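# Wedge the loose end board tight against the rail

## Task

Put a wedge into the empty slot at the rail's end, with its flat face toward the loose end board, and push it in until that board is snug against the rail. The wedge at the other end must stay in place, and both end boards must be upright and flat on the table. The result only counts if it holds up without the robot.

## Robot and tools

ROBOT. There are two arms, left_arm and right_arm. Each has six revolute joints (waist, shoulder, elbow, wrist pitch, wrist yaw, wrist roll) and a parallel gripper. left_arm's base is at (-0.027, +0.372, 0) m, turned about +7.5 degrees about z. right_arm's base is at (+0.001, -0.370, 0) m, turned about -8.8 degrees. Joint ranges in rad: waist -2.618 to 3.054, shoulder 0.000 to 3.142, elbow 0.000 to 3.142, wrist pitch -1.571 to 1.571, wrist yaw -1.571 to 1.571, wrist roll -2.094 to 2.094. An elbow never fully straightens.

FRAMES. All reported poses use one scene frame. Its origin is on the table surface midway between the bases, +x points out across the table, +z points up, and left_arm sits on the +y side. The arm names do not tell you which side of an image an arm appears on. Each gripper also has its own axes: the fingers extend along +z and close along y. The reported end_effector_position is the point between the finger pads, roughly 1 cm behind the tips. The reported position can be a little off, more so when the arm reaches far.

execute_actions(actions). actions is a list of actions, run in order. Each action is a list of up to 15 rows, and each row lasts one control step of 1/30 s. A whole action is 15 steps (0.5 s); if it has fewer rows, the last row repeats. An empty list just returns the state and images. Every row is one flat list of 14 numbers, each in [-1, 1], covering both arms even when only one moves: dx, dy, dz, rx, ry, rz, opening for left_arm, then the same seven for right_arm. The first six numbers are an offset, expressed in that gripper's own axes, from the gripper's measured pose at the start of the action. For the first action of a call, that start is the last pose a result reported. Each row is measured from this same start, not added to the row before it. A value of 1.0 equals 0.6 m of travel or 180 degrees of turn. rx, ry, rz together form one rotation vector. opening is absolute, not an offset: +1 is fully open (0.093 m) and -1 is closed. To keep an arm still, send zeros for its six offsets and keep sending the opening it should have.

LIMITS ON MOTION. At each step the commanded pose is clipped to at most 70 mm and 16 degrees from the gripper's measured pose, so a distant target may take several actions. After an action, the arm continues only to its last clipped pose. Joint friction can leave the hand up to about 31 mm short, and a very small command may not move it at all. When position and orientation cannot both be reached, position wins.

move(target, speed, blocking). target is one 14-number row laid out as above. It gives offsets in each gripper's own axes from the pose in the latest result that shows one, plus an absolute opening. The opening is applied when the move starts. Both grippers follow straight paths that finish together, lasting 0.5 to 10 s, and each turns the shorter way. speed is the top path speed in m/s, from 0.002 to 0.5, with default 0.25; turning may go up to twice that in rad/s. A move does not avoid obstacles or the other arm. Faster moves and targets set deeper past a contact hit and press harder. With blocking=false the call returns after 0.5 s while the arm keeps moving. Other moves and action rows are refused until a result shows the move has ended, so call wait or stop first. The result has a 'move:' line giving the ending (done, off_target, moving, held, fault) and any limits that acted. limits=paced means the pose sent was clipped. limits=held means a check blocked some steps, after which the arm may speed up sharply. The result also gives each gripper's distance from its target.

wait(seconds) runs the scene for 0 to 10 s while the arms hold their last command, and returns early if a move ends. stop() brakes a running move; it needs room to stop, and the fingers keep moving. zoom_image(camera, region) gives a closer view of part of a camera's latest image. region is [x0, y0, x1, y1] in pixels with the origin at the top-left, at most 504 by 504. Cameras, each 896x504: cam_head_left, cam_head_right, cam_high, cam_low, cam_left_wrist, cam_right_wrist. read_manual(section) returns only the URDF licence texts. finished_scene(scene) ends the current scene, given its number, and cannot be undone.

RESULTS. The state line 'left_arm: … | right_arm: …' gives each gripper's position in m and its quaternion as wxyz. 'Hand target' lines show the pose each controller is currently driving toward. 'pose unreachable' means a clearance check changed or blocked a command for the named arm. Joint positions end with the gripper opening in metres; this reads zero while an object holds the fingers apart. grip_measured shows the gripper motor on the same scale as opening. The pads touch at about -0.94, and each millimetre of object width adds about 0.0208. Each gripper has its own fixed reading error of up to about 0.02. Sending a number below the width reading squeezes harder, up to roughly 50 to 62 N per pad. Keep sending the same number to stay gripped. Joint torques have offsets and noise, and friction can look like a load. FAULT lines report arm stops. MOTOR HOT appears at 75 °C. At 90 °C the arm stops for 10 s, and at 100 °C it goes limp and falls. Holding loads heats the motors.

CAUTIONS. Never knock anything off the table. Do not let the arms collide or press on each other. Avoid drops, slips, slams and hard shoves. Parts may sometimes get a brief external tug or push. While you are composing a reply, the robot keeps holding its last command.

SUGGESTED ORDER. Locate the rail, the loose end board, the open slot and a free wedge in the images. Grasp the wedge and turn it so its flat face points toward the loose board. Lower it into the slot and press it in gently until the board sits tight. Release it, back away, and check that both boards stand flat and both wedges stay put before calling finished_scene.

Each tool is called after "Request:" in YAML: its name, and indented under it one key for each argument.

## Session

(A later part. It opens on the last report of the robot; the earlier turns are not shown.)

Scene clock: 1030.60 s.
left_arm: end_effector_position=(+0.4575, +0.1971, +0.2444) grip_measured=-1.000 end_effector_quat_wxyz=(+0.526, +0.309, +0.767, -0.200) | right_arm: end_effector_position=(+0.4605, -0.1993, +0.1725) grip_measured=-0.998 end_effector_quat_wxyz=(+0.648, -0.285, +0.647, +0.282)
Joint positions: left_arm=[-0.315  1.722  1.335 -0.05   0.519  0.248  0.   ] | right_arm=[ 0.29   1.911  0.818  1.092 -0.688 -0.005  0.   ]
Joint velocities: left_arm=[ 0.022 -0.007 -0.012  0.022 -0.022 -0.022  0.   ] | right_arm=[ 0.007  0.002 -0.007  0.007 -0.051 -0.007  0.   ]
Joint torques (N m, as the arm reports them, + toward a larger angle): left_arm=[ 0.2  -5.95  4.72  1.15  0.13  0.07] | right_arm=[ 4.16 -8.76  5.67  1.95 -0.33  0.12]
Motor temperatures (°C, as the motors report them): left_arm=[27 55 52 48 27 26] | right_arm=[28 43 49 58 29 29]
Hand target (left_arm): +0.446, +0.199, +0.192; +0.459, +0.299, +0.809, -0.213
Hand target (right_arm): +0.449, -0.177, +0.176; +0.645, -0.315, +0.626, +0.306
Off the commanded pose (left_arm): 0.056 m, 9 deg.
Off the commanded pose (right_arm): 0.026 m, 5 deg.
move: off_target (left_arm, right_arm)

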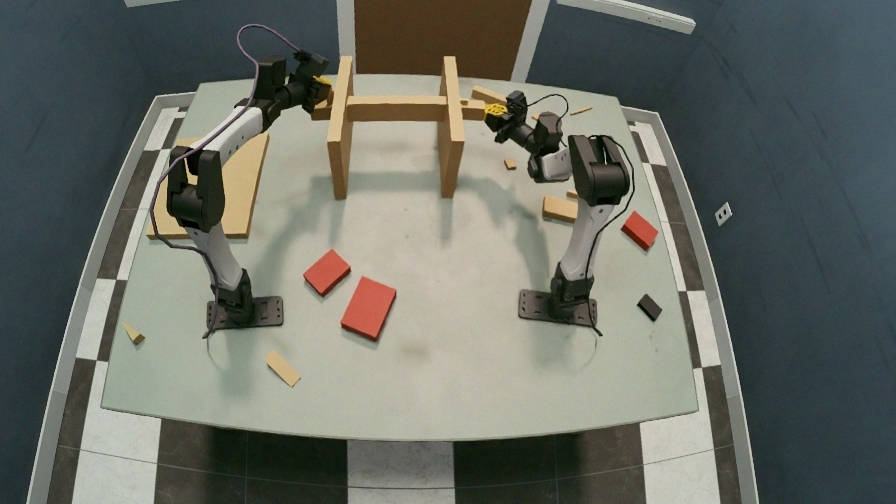

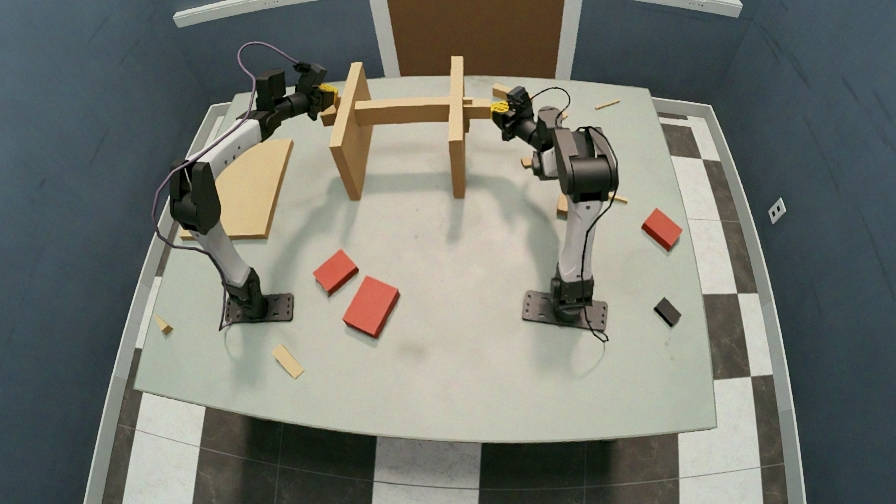

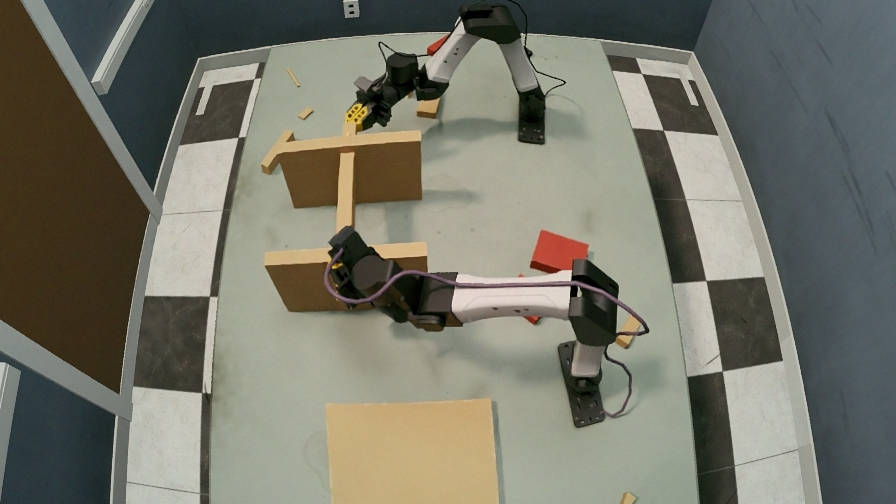

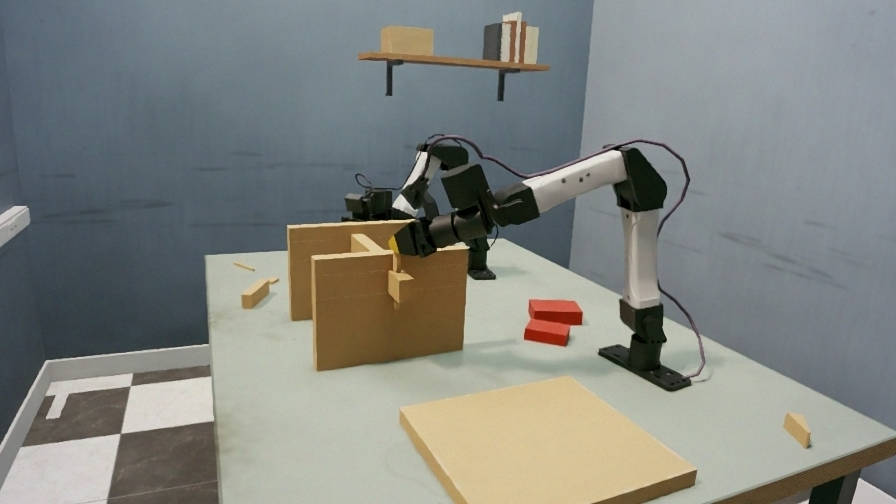

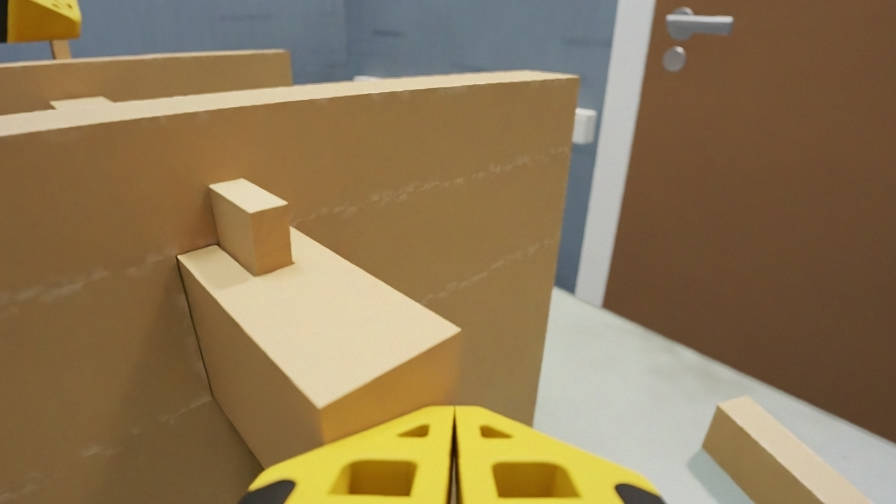

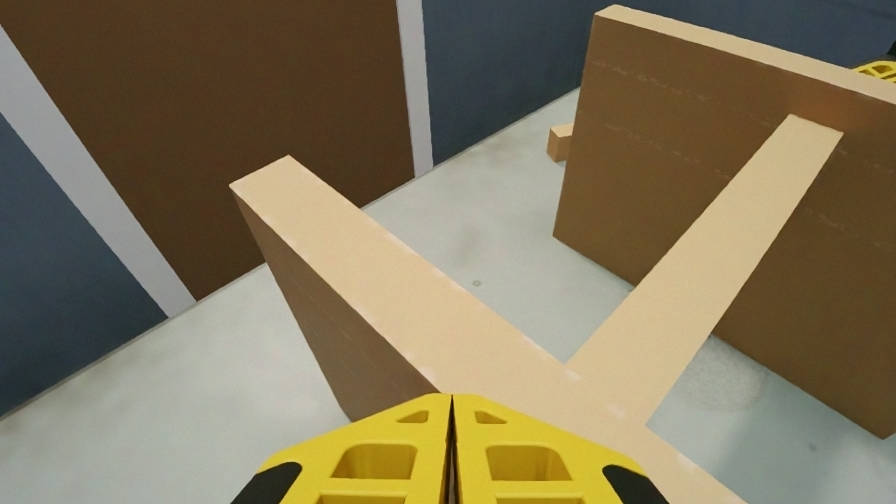

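Request:
execute_actions:
  actions:
    - [[0.091,-0.014,0.0205,0.0125,0.0457,-0.0257,-1,-0.0067,0.0435,0.0156,-0.029,-0.0074,-0.0055,-1],[0.0925,-0.017,0.0205,0.0142,0.0475,-0.0264,-1,-0.0067,0.046,0.0163,-0.031,-0.0074,-0.0055,-1],[0.094,-0.02,0.0204,0.0158,0.0492,-0.027,-1,-0.0067,0.0485,0.017,-0.033,-0.0074,-0.0055,-1],[0.0955,-0.023,0.0204,0.0175,0.051,-0.0277,-1,-0.0067,0.051,0.0176,-0.035,-0.0074,-0.0055,-1],[0.097,-0.0255,0.0204,0.0191,0.0527,-0.0283,-1,-0.0067,0.0535,0.0182,-0.037,-0.0074,-0.0055,-1],[0.0985,-0.0283,0.0203,0.0208,0.0544,-0.029,-1,-0.0067,0.056,0.0189,-0.039,-0.0074,-0.0055,-1],[0.1,-0.0312,0.0203,0.0224,0.0562,-0.0296,-1,-0.0067,0.0585,0.0195,-0.041,-0.0074,-0.0055,-1],[0.1014,-0.034,0.0203,0.0241,0.0579,-0.0303,-1,-0.0067,0.061,0.0202,-0.043,-0.0074,-0.0055,-1],[0.1028,-0.0369,0.0202,0.0257,0.0597,-0.0309,-1,-0.0067,0.0635,0.0208,-0.045,-0.0074,-0.0055,-1],[0.1042,-0.0397,0.0202,0.0274,0.0614,-0.0316,-1,-0.0067,0.066,0.0215,-0.0468,-0.0074,-0.0055,-1]]

Request:
wait:
  seconds: 1

Request:
zoom_image:
  camera: "cam_left_wrist"
  region: [0, 0, 160, 120]

Request:
zoom_image:
  camera: "cam_low"
  region: [340, 200, 460, 320]

Scene clock: 1099.07 s.
left_arm: end_effector_position=(+0.4526, +0.1973, +0.2356) grip_measured=-1.000 end_effector_quat_wxyz=(+0.507, +0.308, +0.778, -0.205) | right_arm: end_effector_position=(+0.4598, -0.1974, +0.1725) grip_measured=-0.998 end_effector_quat_wxyz=(+0.648, -0.286, +0.647, +0.283)
Joint positions: left_arm=[-0.315  1.722  1.335 -0.095  0.524  0.248  0.   ] | right_arm=[ 0.294  1.911  0.818  1.092 -0.688 -0.005  0.   ]
Joint velocities: left_arm=[-0.012  0.007 -0.007 -0.007 -0.081  0.051  0.   ] | right_arm=[ 0.007  0.012  0.007  0.051 -0.007  0.022  0.   ]
Joint torques (N m, as the arm reports them, + toward a larger angle): left_arm=[-1.19 -6.01  5.87  0.66  0.23  0.13] | right_arm=[ 5.41 -8.67  5.87  1.92 -0.79  0.1 ]
Motor temperatures (°C, as the motors report them): left_arm=[27 50 47 43 27 26] | right_arm=[29 43 48 60 30 29]
Hand target (left_arm): +0.433, +0.189, +0.185; +0.428, +0.309, +0.818, -0.229
Hand target (right_arm): +0.440, -0.165, +0.175; +0.635, -0.334, +0.617, +0.324
Off the commanded pose (left_arm): 0.058 m, 11 deg.
Off the commanded pose (right_arm): 0.040 m, 8 deg.

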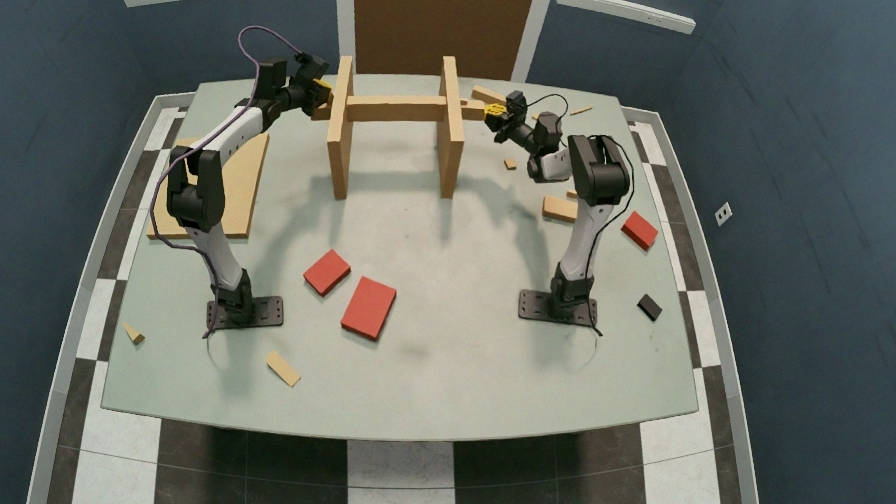

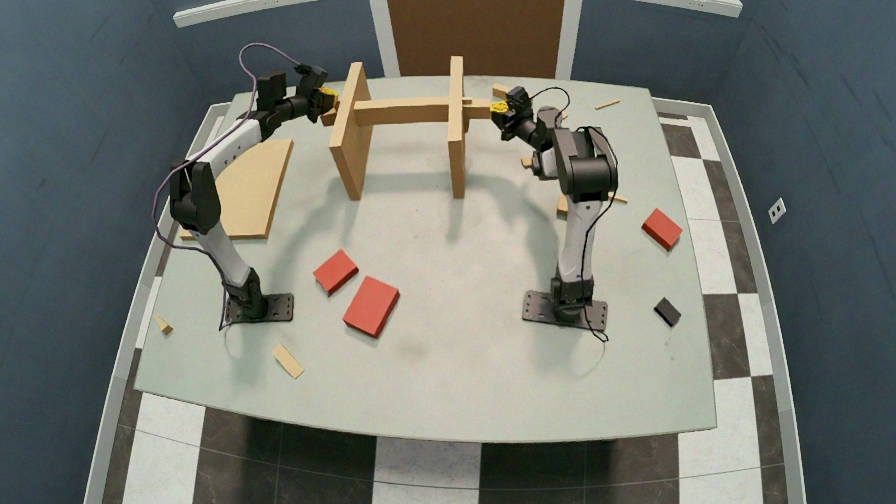

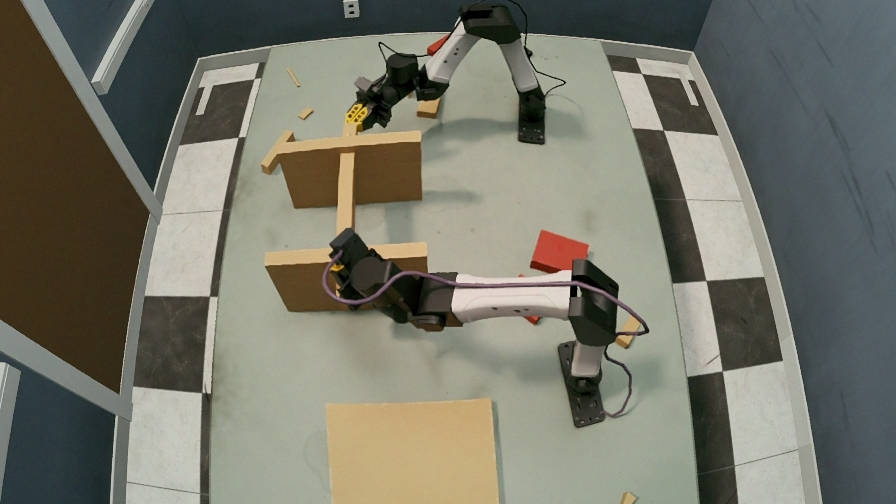

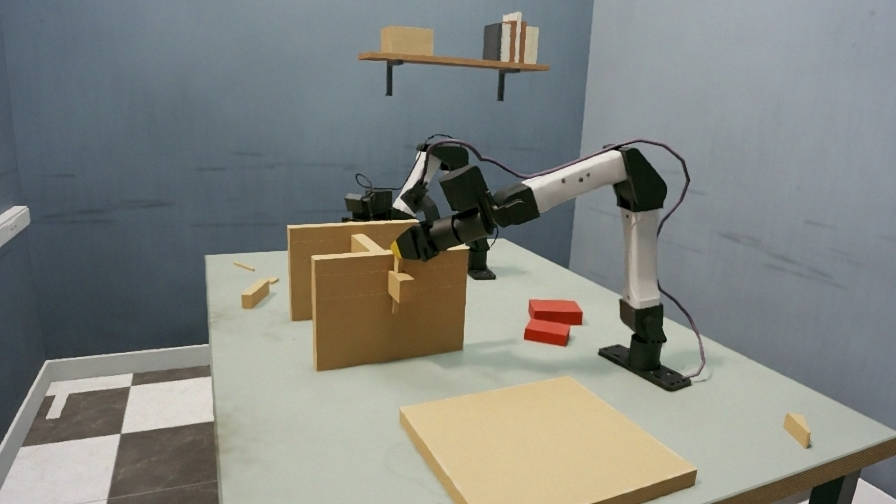

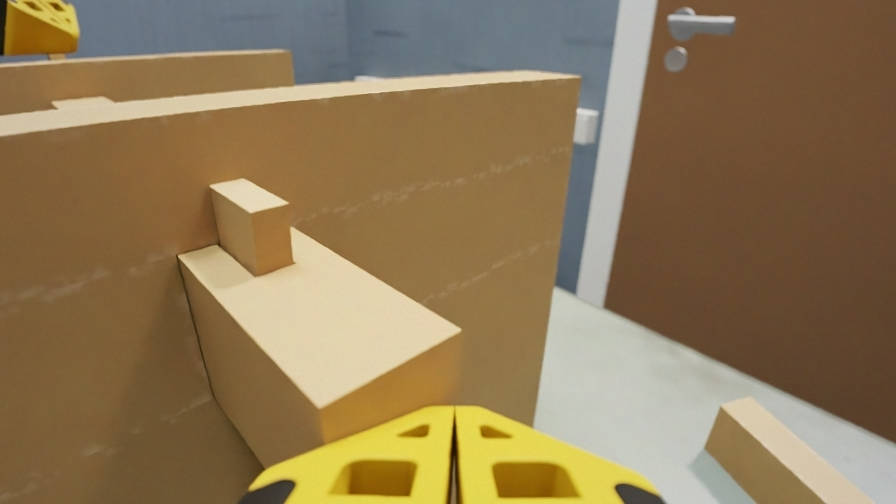

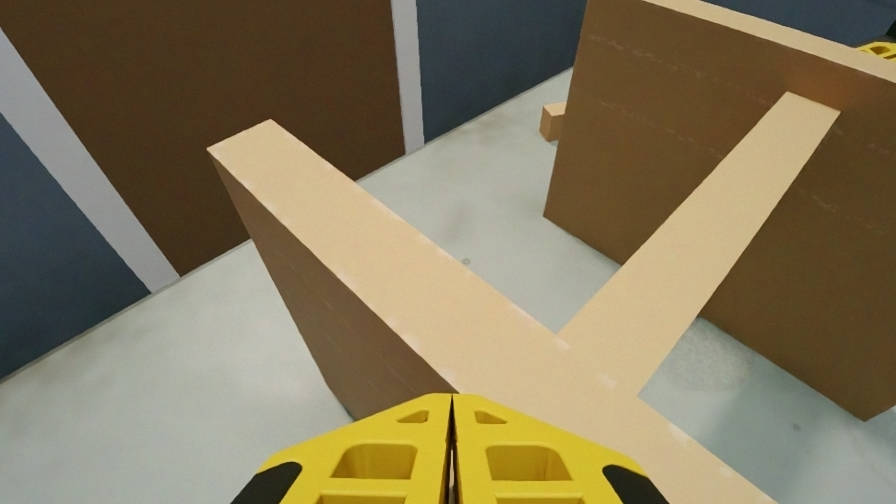

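Scene clock: 1100.07 s.
left_arm: end_effector_position=(+0.4526, +0.1973, +0.2356) grip_measured=-1.000 end_effector_quat_wxyz=(+0.507, +0.308, +0.778, -0.205) | right_arm: end_effector_position=(+0.4598, -0.1974, +0.1725) grip_measured=-0.998 end_effector_quat_wxyz=(+0.648, -0.286, +0.647, +0.283)
Joint positions: left_arm=[-0.315  1.722  1.335 -0.095  0.524  0.248  0.   ] | right_arm=[ 0.294  1.911  0.818  1.092 -0.688 -0.005  0.   ]
Joint velocities: left_arm=[ 0.002 -0.002 -0.002  0.007 -0.037 -0.081  0.   ] | right_arm=[-0.012  0.007 -0.002 -0.007  0.007 -0.022  0.   ]
Joint torques (N m, as the arm reports them, + toward a larger angle): left_arm=[-1.14 -5.97  5.75  0.68  0.26  0.11] | right_arm=[ 5.4  -8.64  5.85  1.92 -0.8   0.1 ]
Motor temperatures (°C, as the motors report them): left_arm=[27 50 47 43 27 26] | right_arm=[29 43 48 60 30 29]
Hand target (left_arm): +0.433, +0.189, +0.185; +0.428, +0.309, +0.818, -0.229
Hand target (right_arm): +0.440, -0.165, +0.175; +0.635, -0.334, +0.617, +0.324
Off the commanded pose (left_arm): 0.058 m, 11 deg.
Off the commanded pose (right_arm): 0.040 m, 8 deg.
wait: 1.00 s; at rest by 0.17 s

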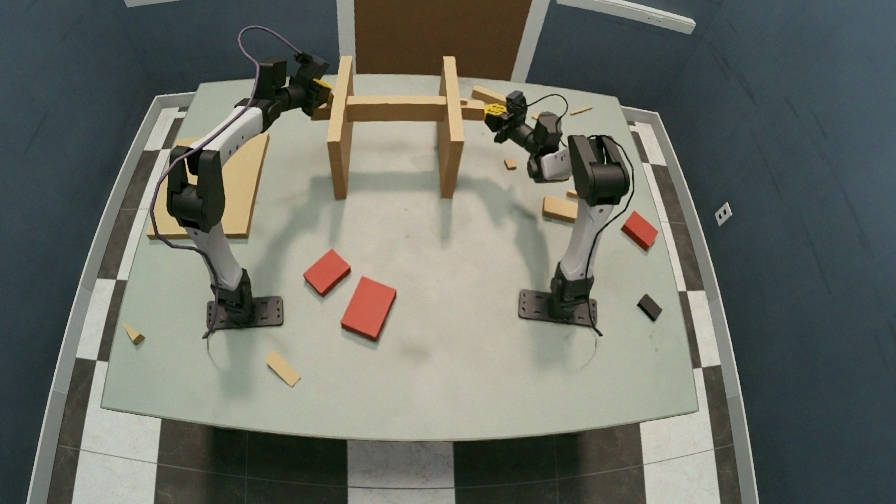

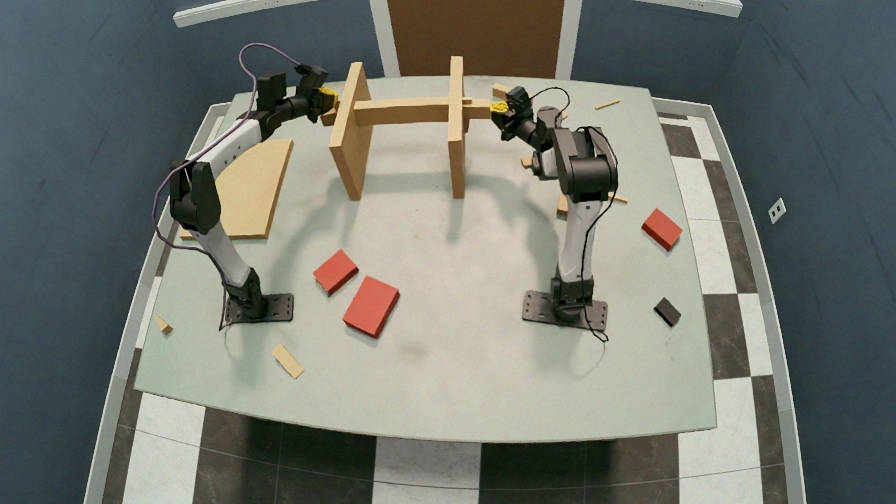

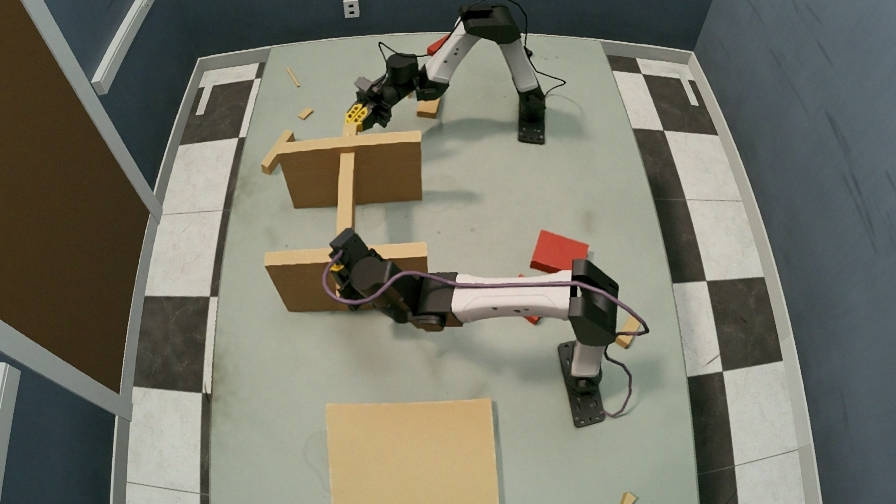

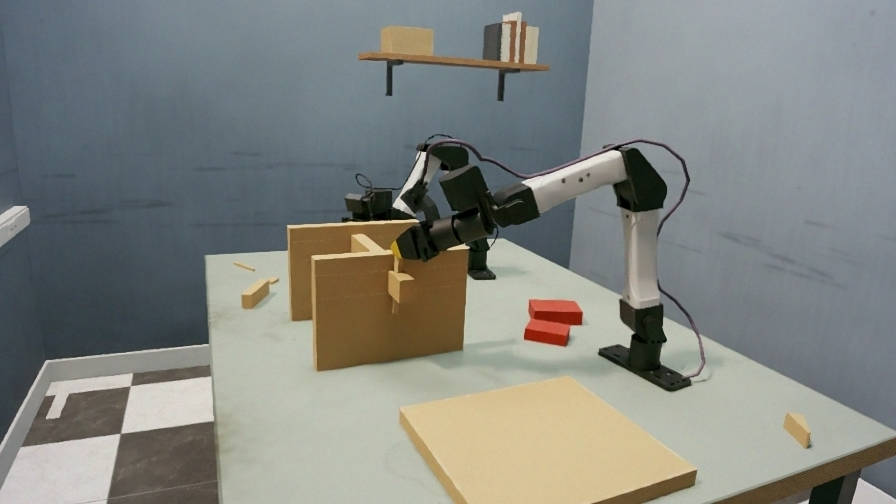

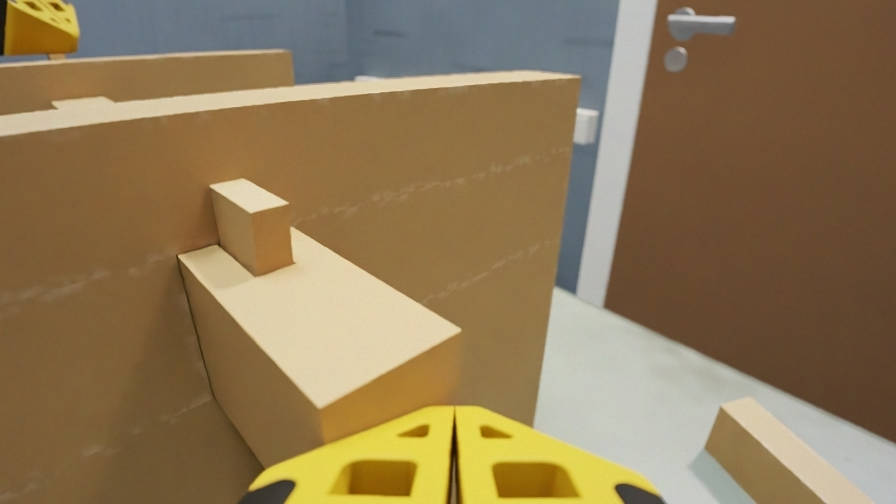

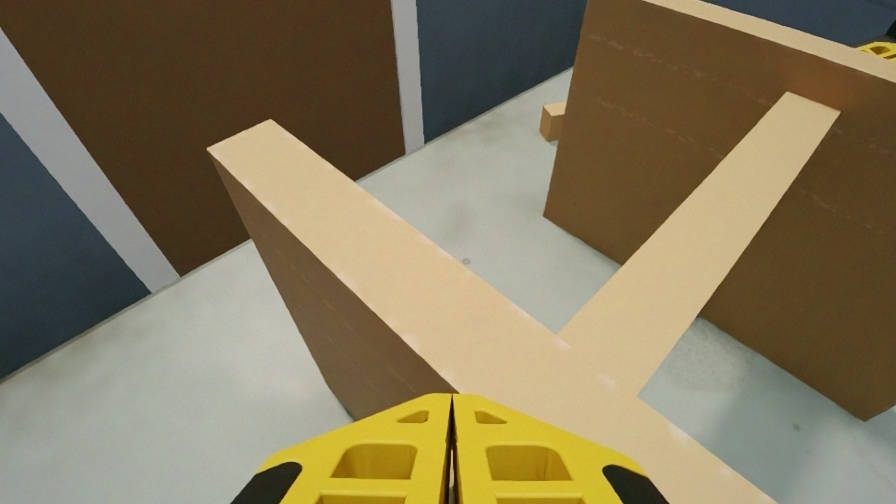

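Region (0, 0, 160, 120) of cam_left_wrist's 896x504 image, scaled by 3.150, with more detail than that image has; it fills the top 378 rows of this view, and the rest is white.

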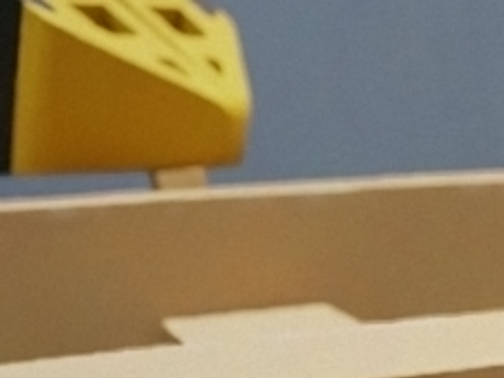

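Region (340, 200, 460, 320) of cam_low's 896x504 image, scaled by 4.200, with more detail than that image has.

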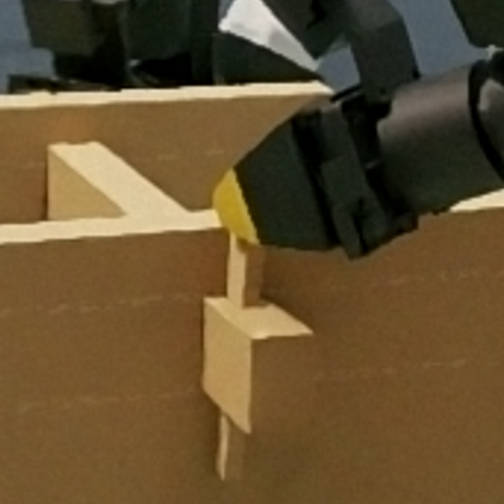

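Request:
execute_actions:
  actions:
    - [[0.085,-0.0335,0.023,0.0256,0.0497,-0.0252,-1,-0.0067,0.0647,0.0201,-0.0467,-0.0074,-0.0055,-1],[0.0872,-0.035,0.0252,0.027,0.0501,-0.0258,-1,-0.0067,0.0664,0.0207,-0.048,-0.0074,-0.0055,-1],[0.0894,-0.0365,0.0274,0.0283,0.0505,-0.0263,-1,-0.0067,0.0681,0.0213,-0.0492,-0.0074,-0.0055,-1],[0.0916,-0.038,0.0296,0.0297,0.051,-0.0269,-1,-0.0067,0.0698,0.0219,-0.0505,-0.0074,-0.0055,-1],[0.0938,-0.0395,0.0318,0.031,0.0514,-0.0275,-1,-0.0067,0.0715,0.0225,-0.0517,-0.0074,-0.0055,-1],[0.096,-0.041,0.034,0.0324,0.0518,-0.0281,-1,-0.0067,0.0733,0.0231,-0.0529,-0.0074,-0.0055,-1],[0.0982,-0.0425,0.0361,0.0337,0.0522,-0.0286,-1,-0.0067,0.075,0.0237,-0.0542,-0.0074,-0.0055,-1],[0.1003,-0.044,0.0383,0.0351,0.0526,-0.0292,-1,-0.0067,0.0767,0.0243,-0.0554,-0.0074,-0.0055,-1]]
    - [[0.1003,-0.044,0.0383,0.0351,0.0526,-0.0292,-1,-0.0067,0.0767,0.0243,-0.0554,-0.0074,-0.0055,-1]]

Request:
zoom_image:
  camera: "cam_left_wrist"
  region: [0, 0, 160, 120]

Request:
zoom_image:
  camera: "cam_low"
  region: [340, 200, 460, 320]

Request:
zoom_image:
  camera: "cam_head_left"
  region: [280, 40, 380, 140]

Scene clock: 1138.30 s.
left_arm: end_effector_position=(+0.4534, +0.1960, +0.2173) grip_measured=-1.000 end_effector_quat_wxyz=(+0.486, +0.307, +0.790, -0.212) | right_arm: end_effector_position=(+0.4589, -0.1951, +0.1725) grip_measured=-0.998 end_effector_quat_wxyz=(+0.647, -0.288, +0.646, +0.285)
Joint positions: left_arm=[-0.315  1.753  1.335 -0.114  0.531  0.248  0.   ] | right_arm=[ 0.299  1.911  0.818  1.092 -0.688 -0.005  0.   ]
Joint velocities: left_arm=[-0.002 -0.032  0.002 -0.051 -0.037 -0.051  0.   ] | right_arm=[-0.002 -0.012 -0.017  0.022  0.022  0.007  0.   ]
Joint torques (N m, as the arm reports them, + toward a larger angle): left_arm=[-1.7  -4.99  5.55  0.7   0.46  0.04] | right_arm=[ 6.35 -8.6   5.97  1.91 -1.    0.09]
Motor temperatures (°C, as the motors report them): left_arm=[27 49 48 41 27 26] | right_arm=[30 43 48 60 31 29]
Hand target (left_arm): +0.429, +0.181, +0.163; +0.399, +0.310, +0.826, -0.250
Hand target (right_arm): +0.434, -0.157, +0.175; +0.629, -0.345, +0.611, +0.335
Off the commanded pose (left_arm): 0.066 m, 12 deg.
Off the commanded pose (right_arm): 0.048 m, 10 deg.

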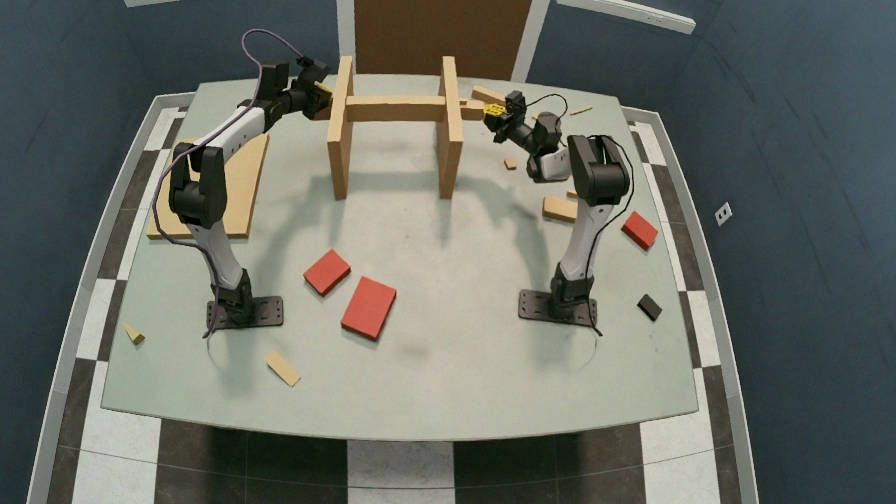

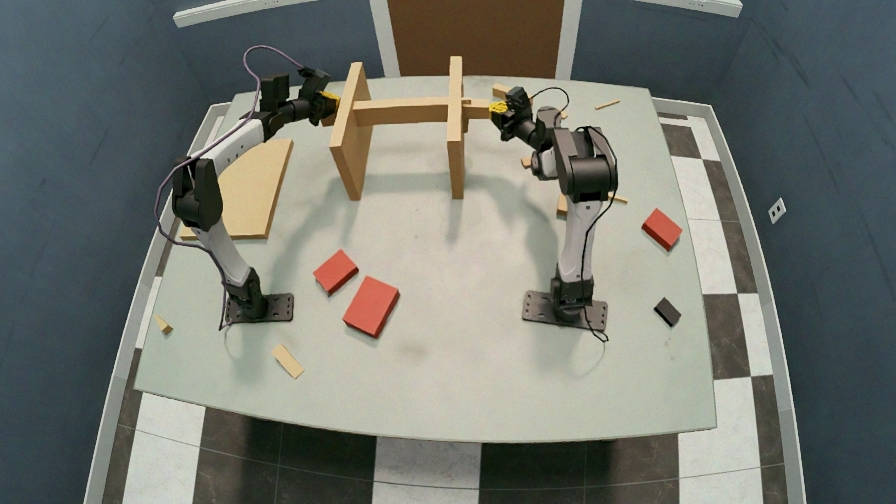

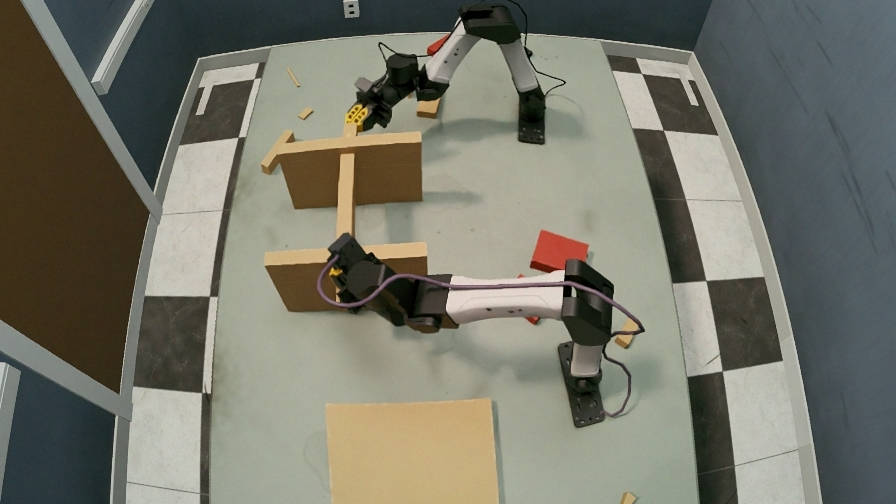

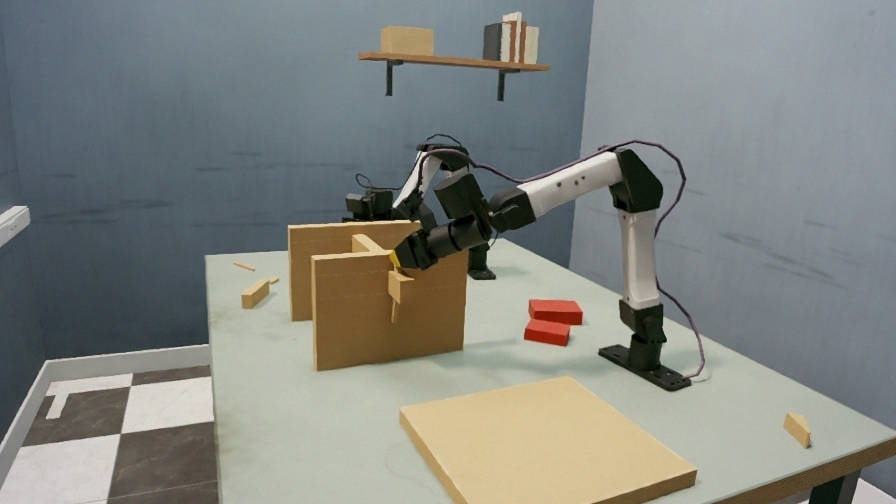

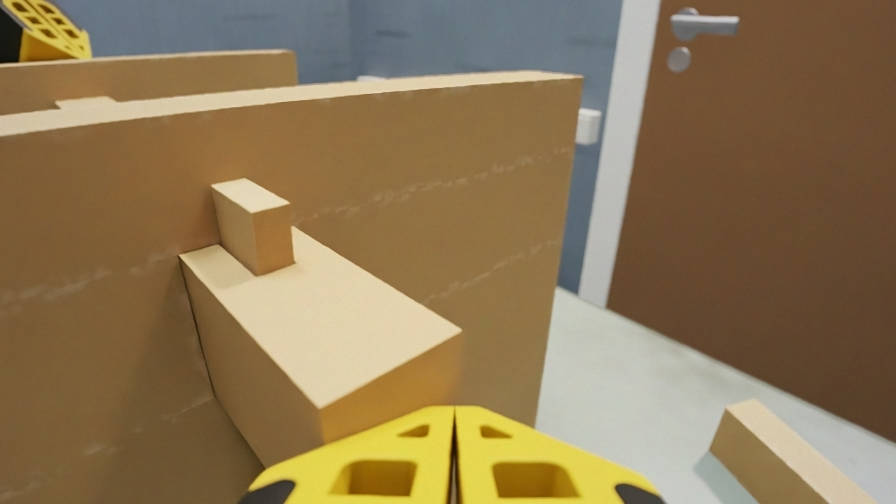

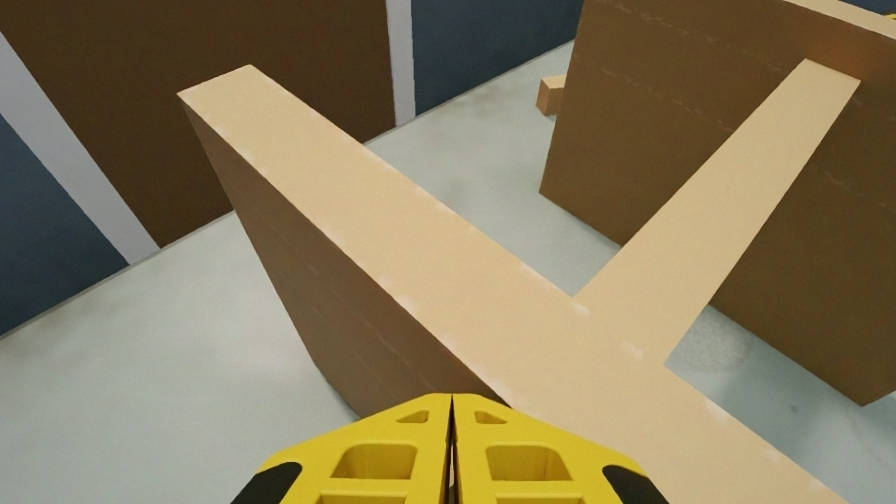

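Region (0, 0, 160, 120) of cam_left_wrist's 896x504 image, scaled by 3.150, with more detail than that image has; it fills the top 378 rows of this view, and the rest is white.

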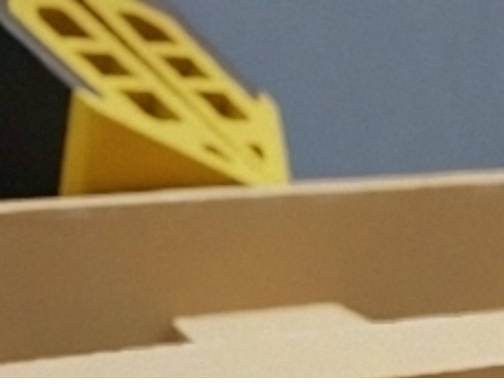

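Region (340, 200, 460, 320) of cam_low's 896x504 image, scaled by 4.200, with more detail than that image has.

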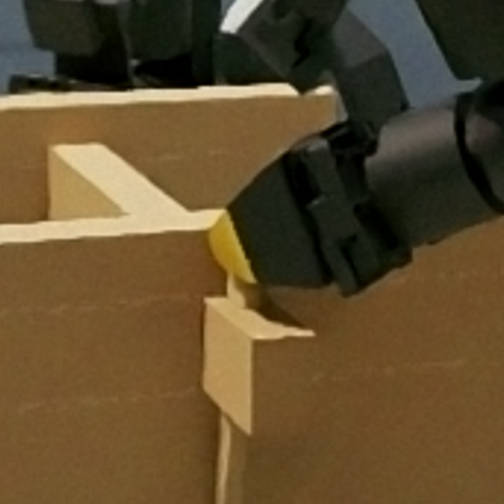

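Region (280, 40, 380, 140) of cam_head_left's 896x504 image, scaled by 5.040, with more detail than that image has.

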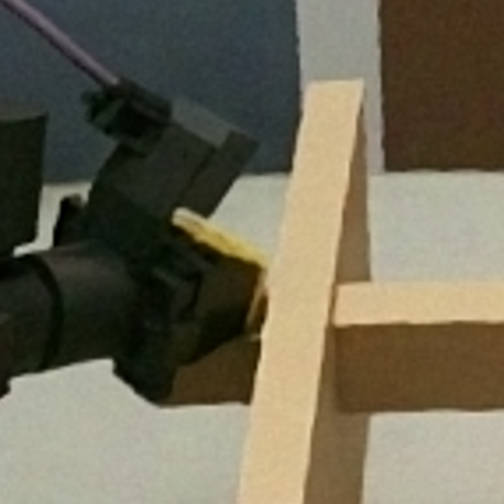

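Request:
execute_actions:
  actions:
    - [[0.0975,-0.042,0.0403,0.0348,0.0521,-0.0283,-1,-0.0067,0.0767,0.0243,-0.0554,-0.0074,-0.0055,-1]]
    - [[0.0975,-0.042,0.0403,0.0348,0.0521,-0.0283,-1,-0.0067,0.0767,0.0243,-0.0554,-0.0074,-0.0055,-1]]

Request:
zoom_image:
  camera: "cam_low"
  region: [340, 220, 460, 340]

Request:
zoom_image:
  camera: "cam_head_right"
  region: [335, 85, 395, 135]

Scene clock: 1155.70 s.
left_arm: end_effector_position=(+0.4534, +0.1960, +0.2173) grip_measured=-1.000 end_effector_quat_wxyz=(+0.486, +0.307, +0.790, -0.212) | right_arm: end_effector_position=(+0.4589, -0.1951, +0.1725) grip_measured=-0.998 end_effector_quat_wxyz=(+0.647, -0.288, +0.646, +0.285)
Joint positions: left_arm=[-0.315  1.753  1.335 -0.114  0.531  0.248  0.   ] | right_arm=[ 0.299  1.911  0.818  1.092 -0.688 -0.005  0.   ]
Joint velocities: left_arm=[ 0.002 -0.007 -0.012 -0.022 -0.066 -0.066  0.   ] | right_arm=[ 0.002 -0.017  0.002 -0.022  0.051 -0.066  0.   ]
Joint torques (N m, as the arm reports them, + toward a larger angle): left_arm=[-1.75 -4.05  6.08  0.65  0.46  0.05] | right_arm=[ 6.44 -8.61  5.95  1.91 -1.    0.09]
Motor temperatures (°C, as the motors report them): left_arm=[27 48 47 40 27 26] | right_arm=[30 43 48 60 31 29]
Hand target (left_arm): +0.430, +0.180, +0.160; +0.396, +0.311, +0.827, -0.251
Hand target (right_arm): +0.434, -0.157, +0.175; +0.629, -0.345, +0.611, +0.335
Off the commanded pose (left_arm): 0.068 m, 12 deg.
Off the commanded pose (right_arm): 0.048 m, 10 deg.

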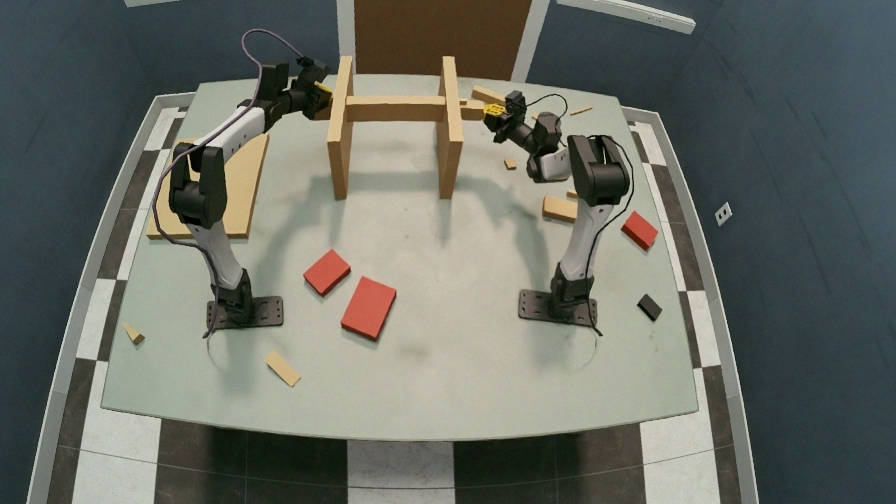

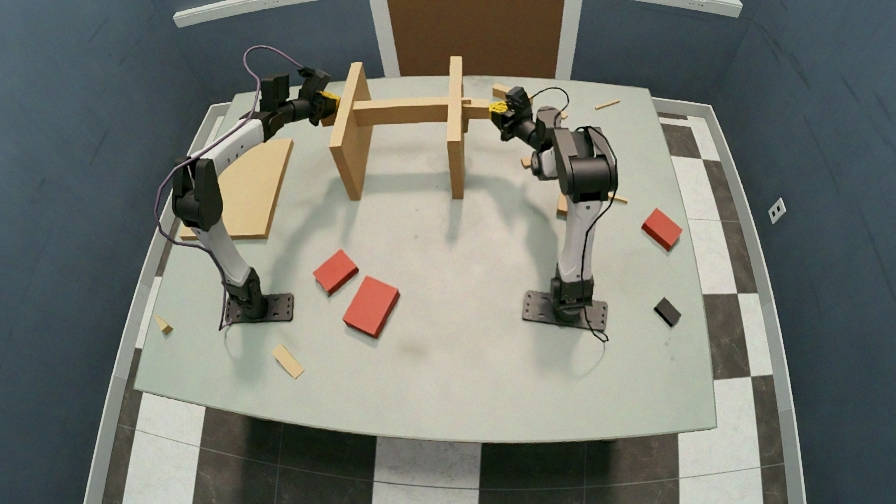

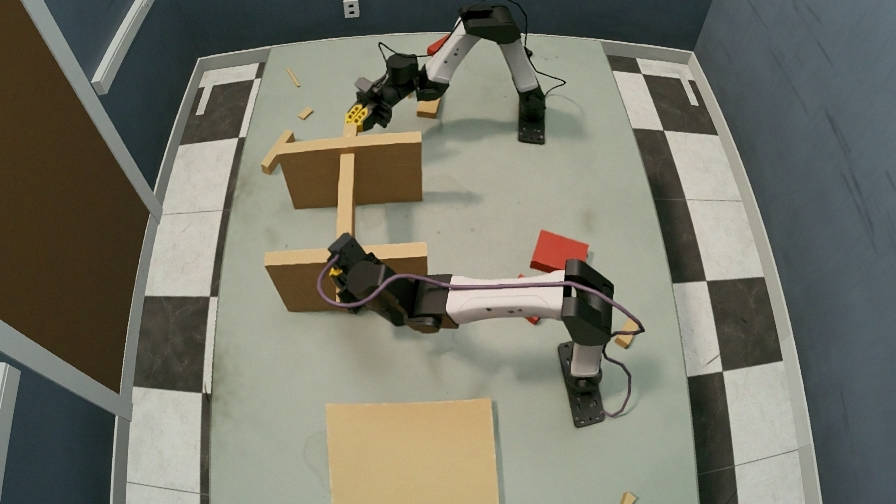

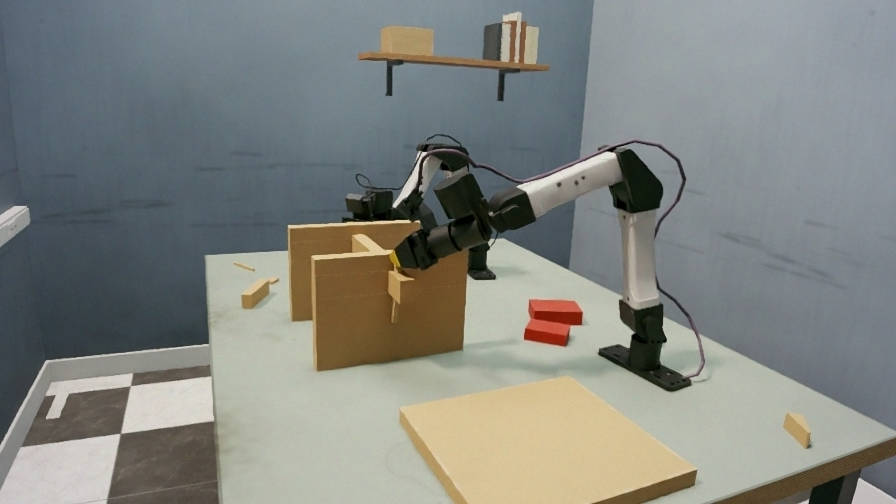

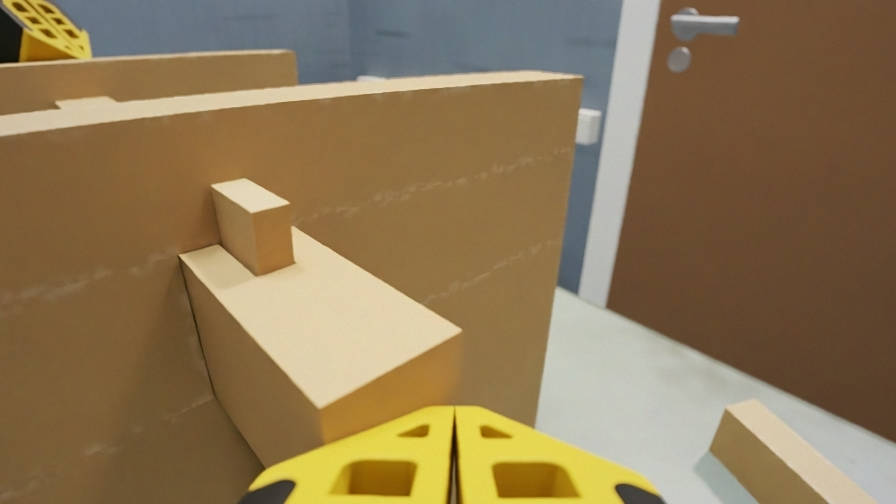

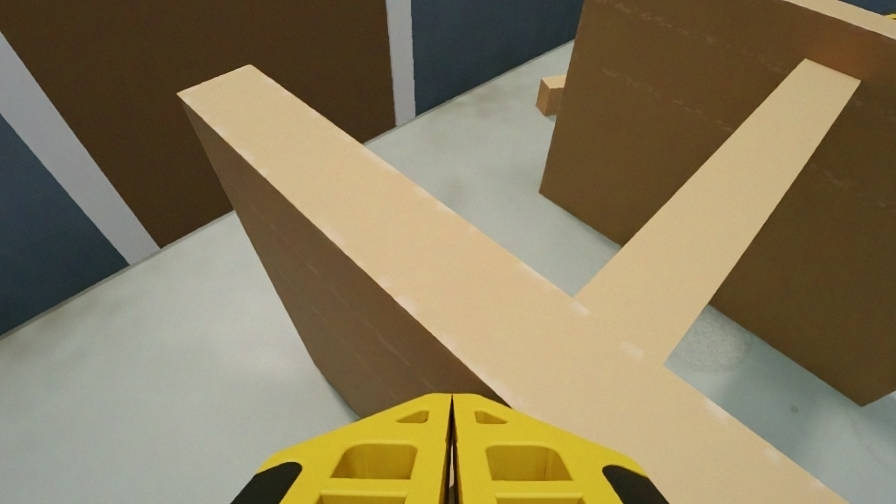

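Region (340, 220, 460, 340) of cam_low's 896x504 image, scaled by 4.200, with more detail than that image has.

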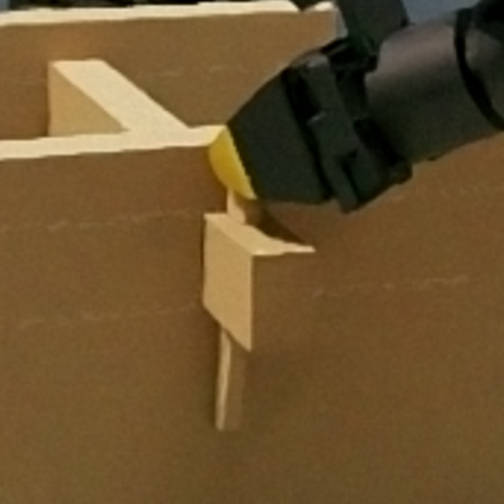

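Region (335, 85, 395, 135) of cam_head_right's 896x504 image, scaled by 8.400, with more detail than that image has.

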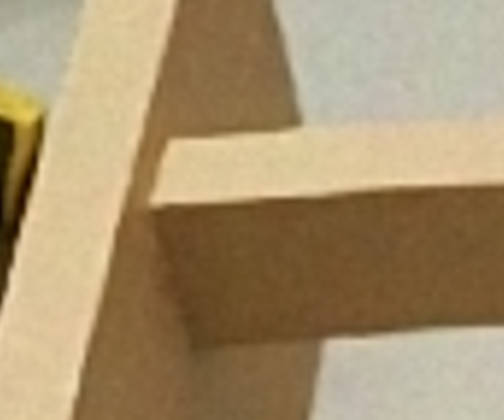

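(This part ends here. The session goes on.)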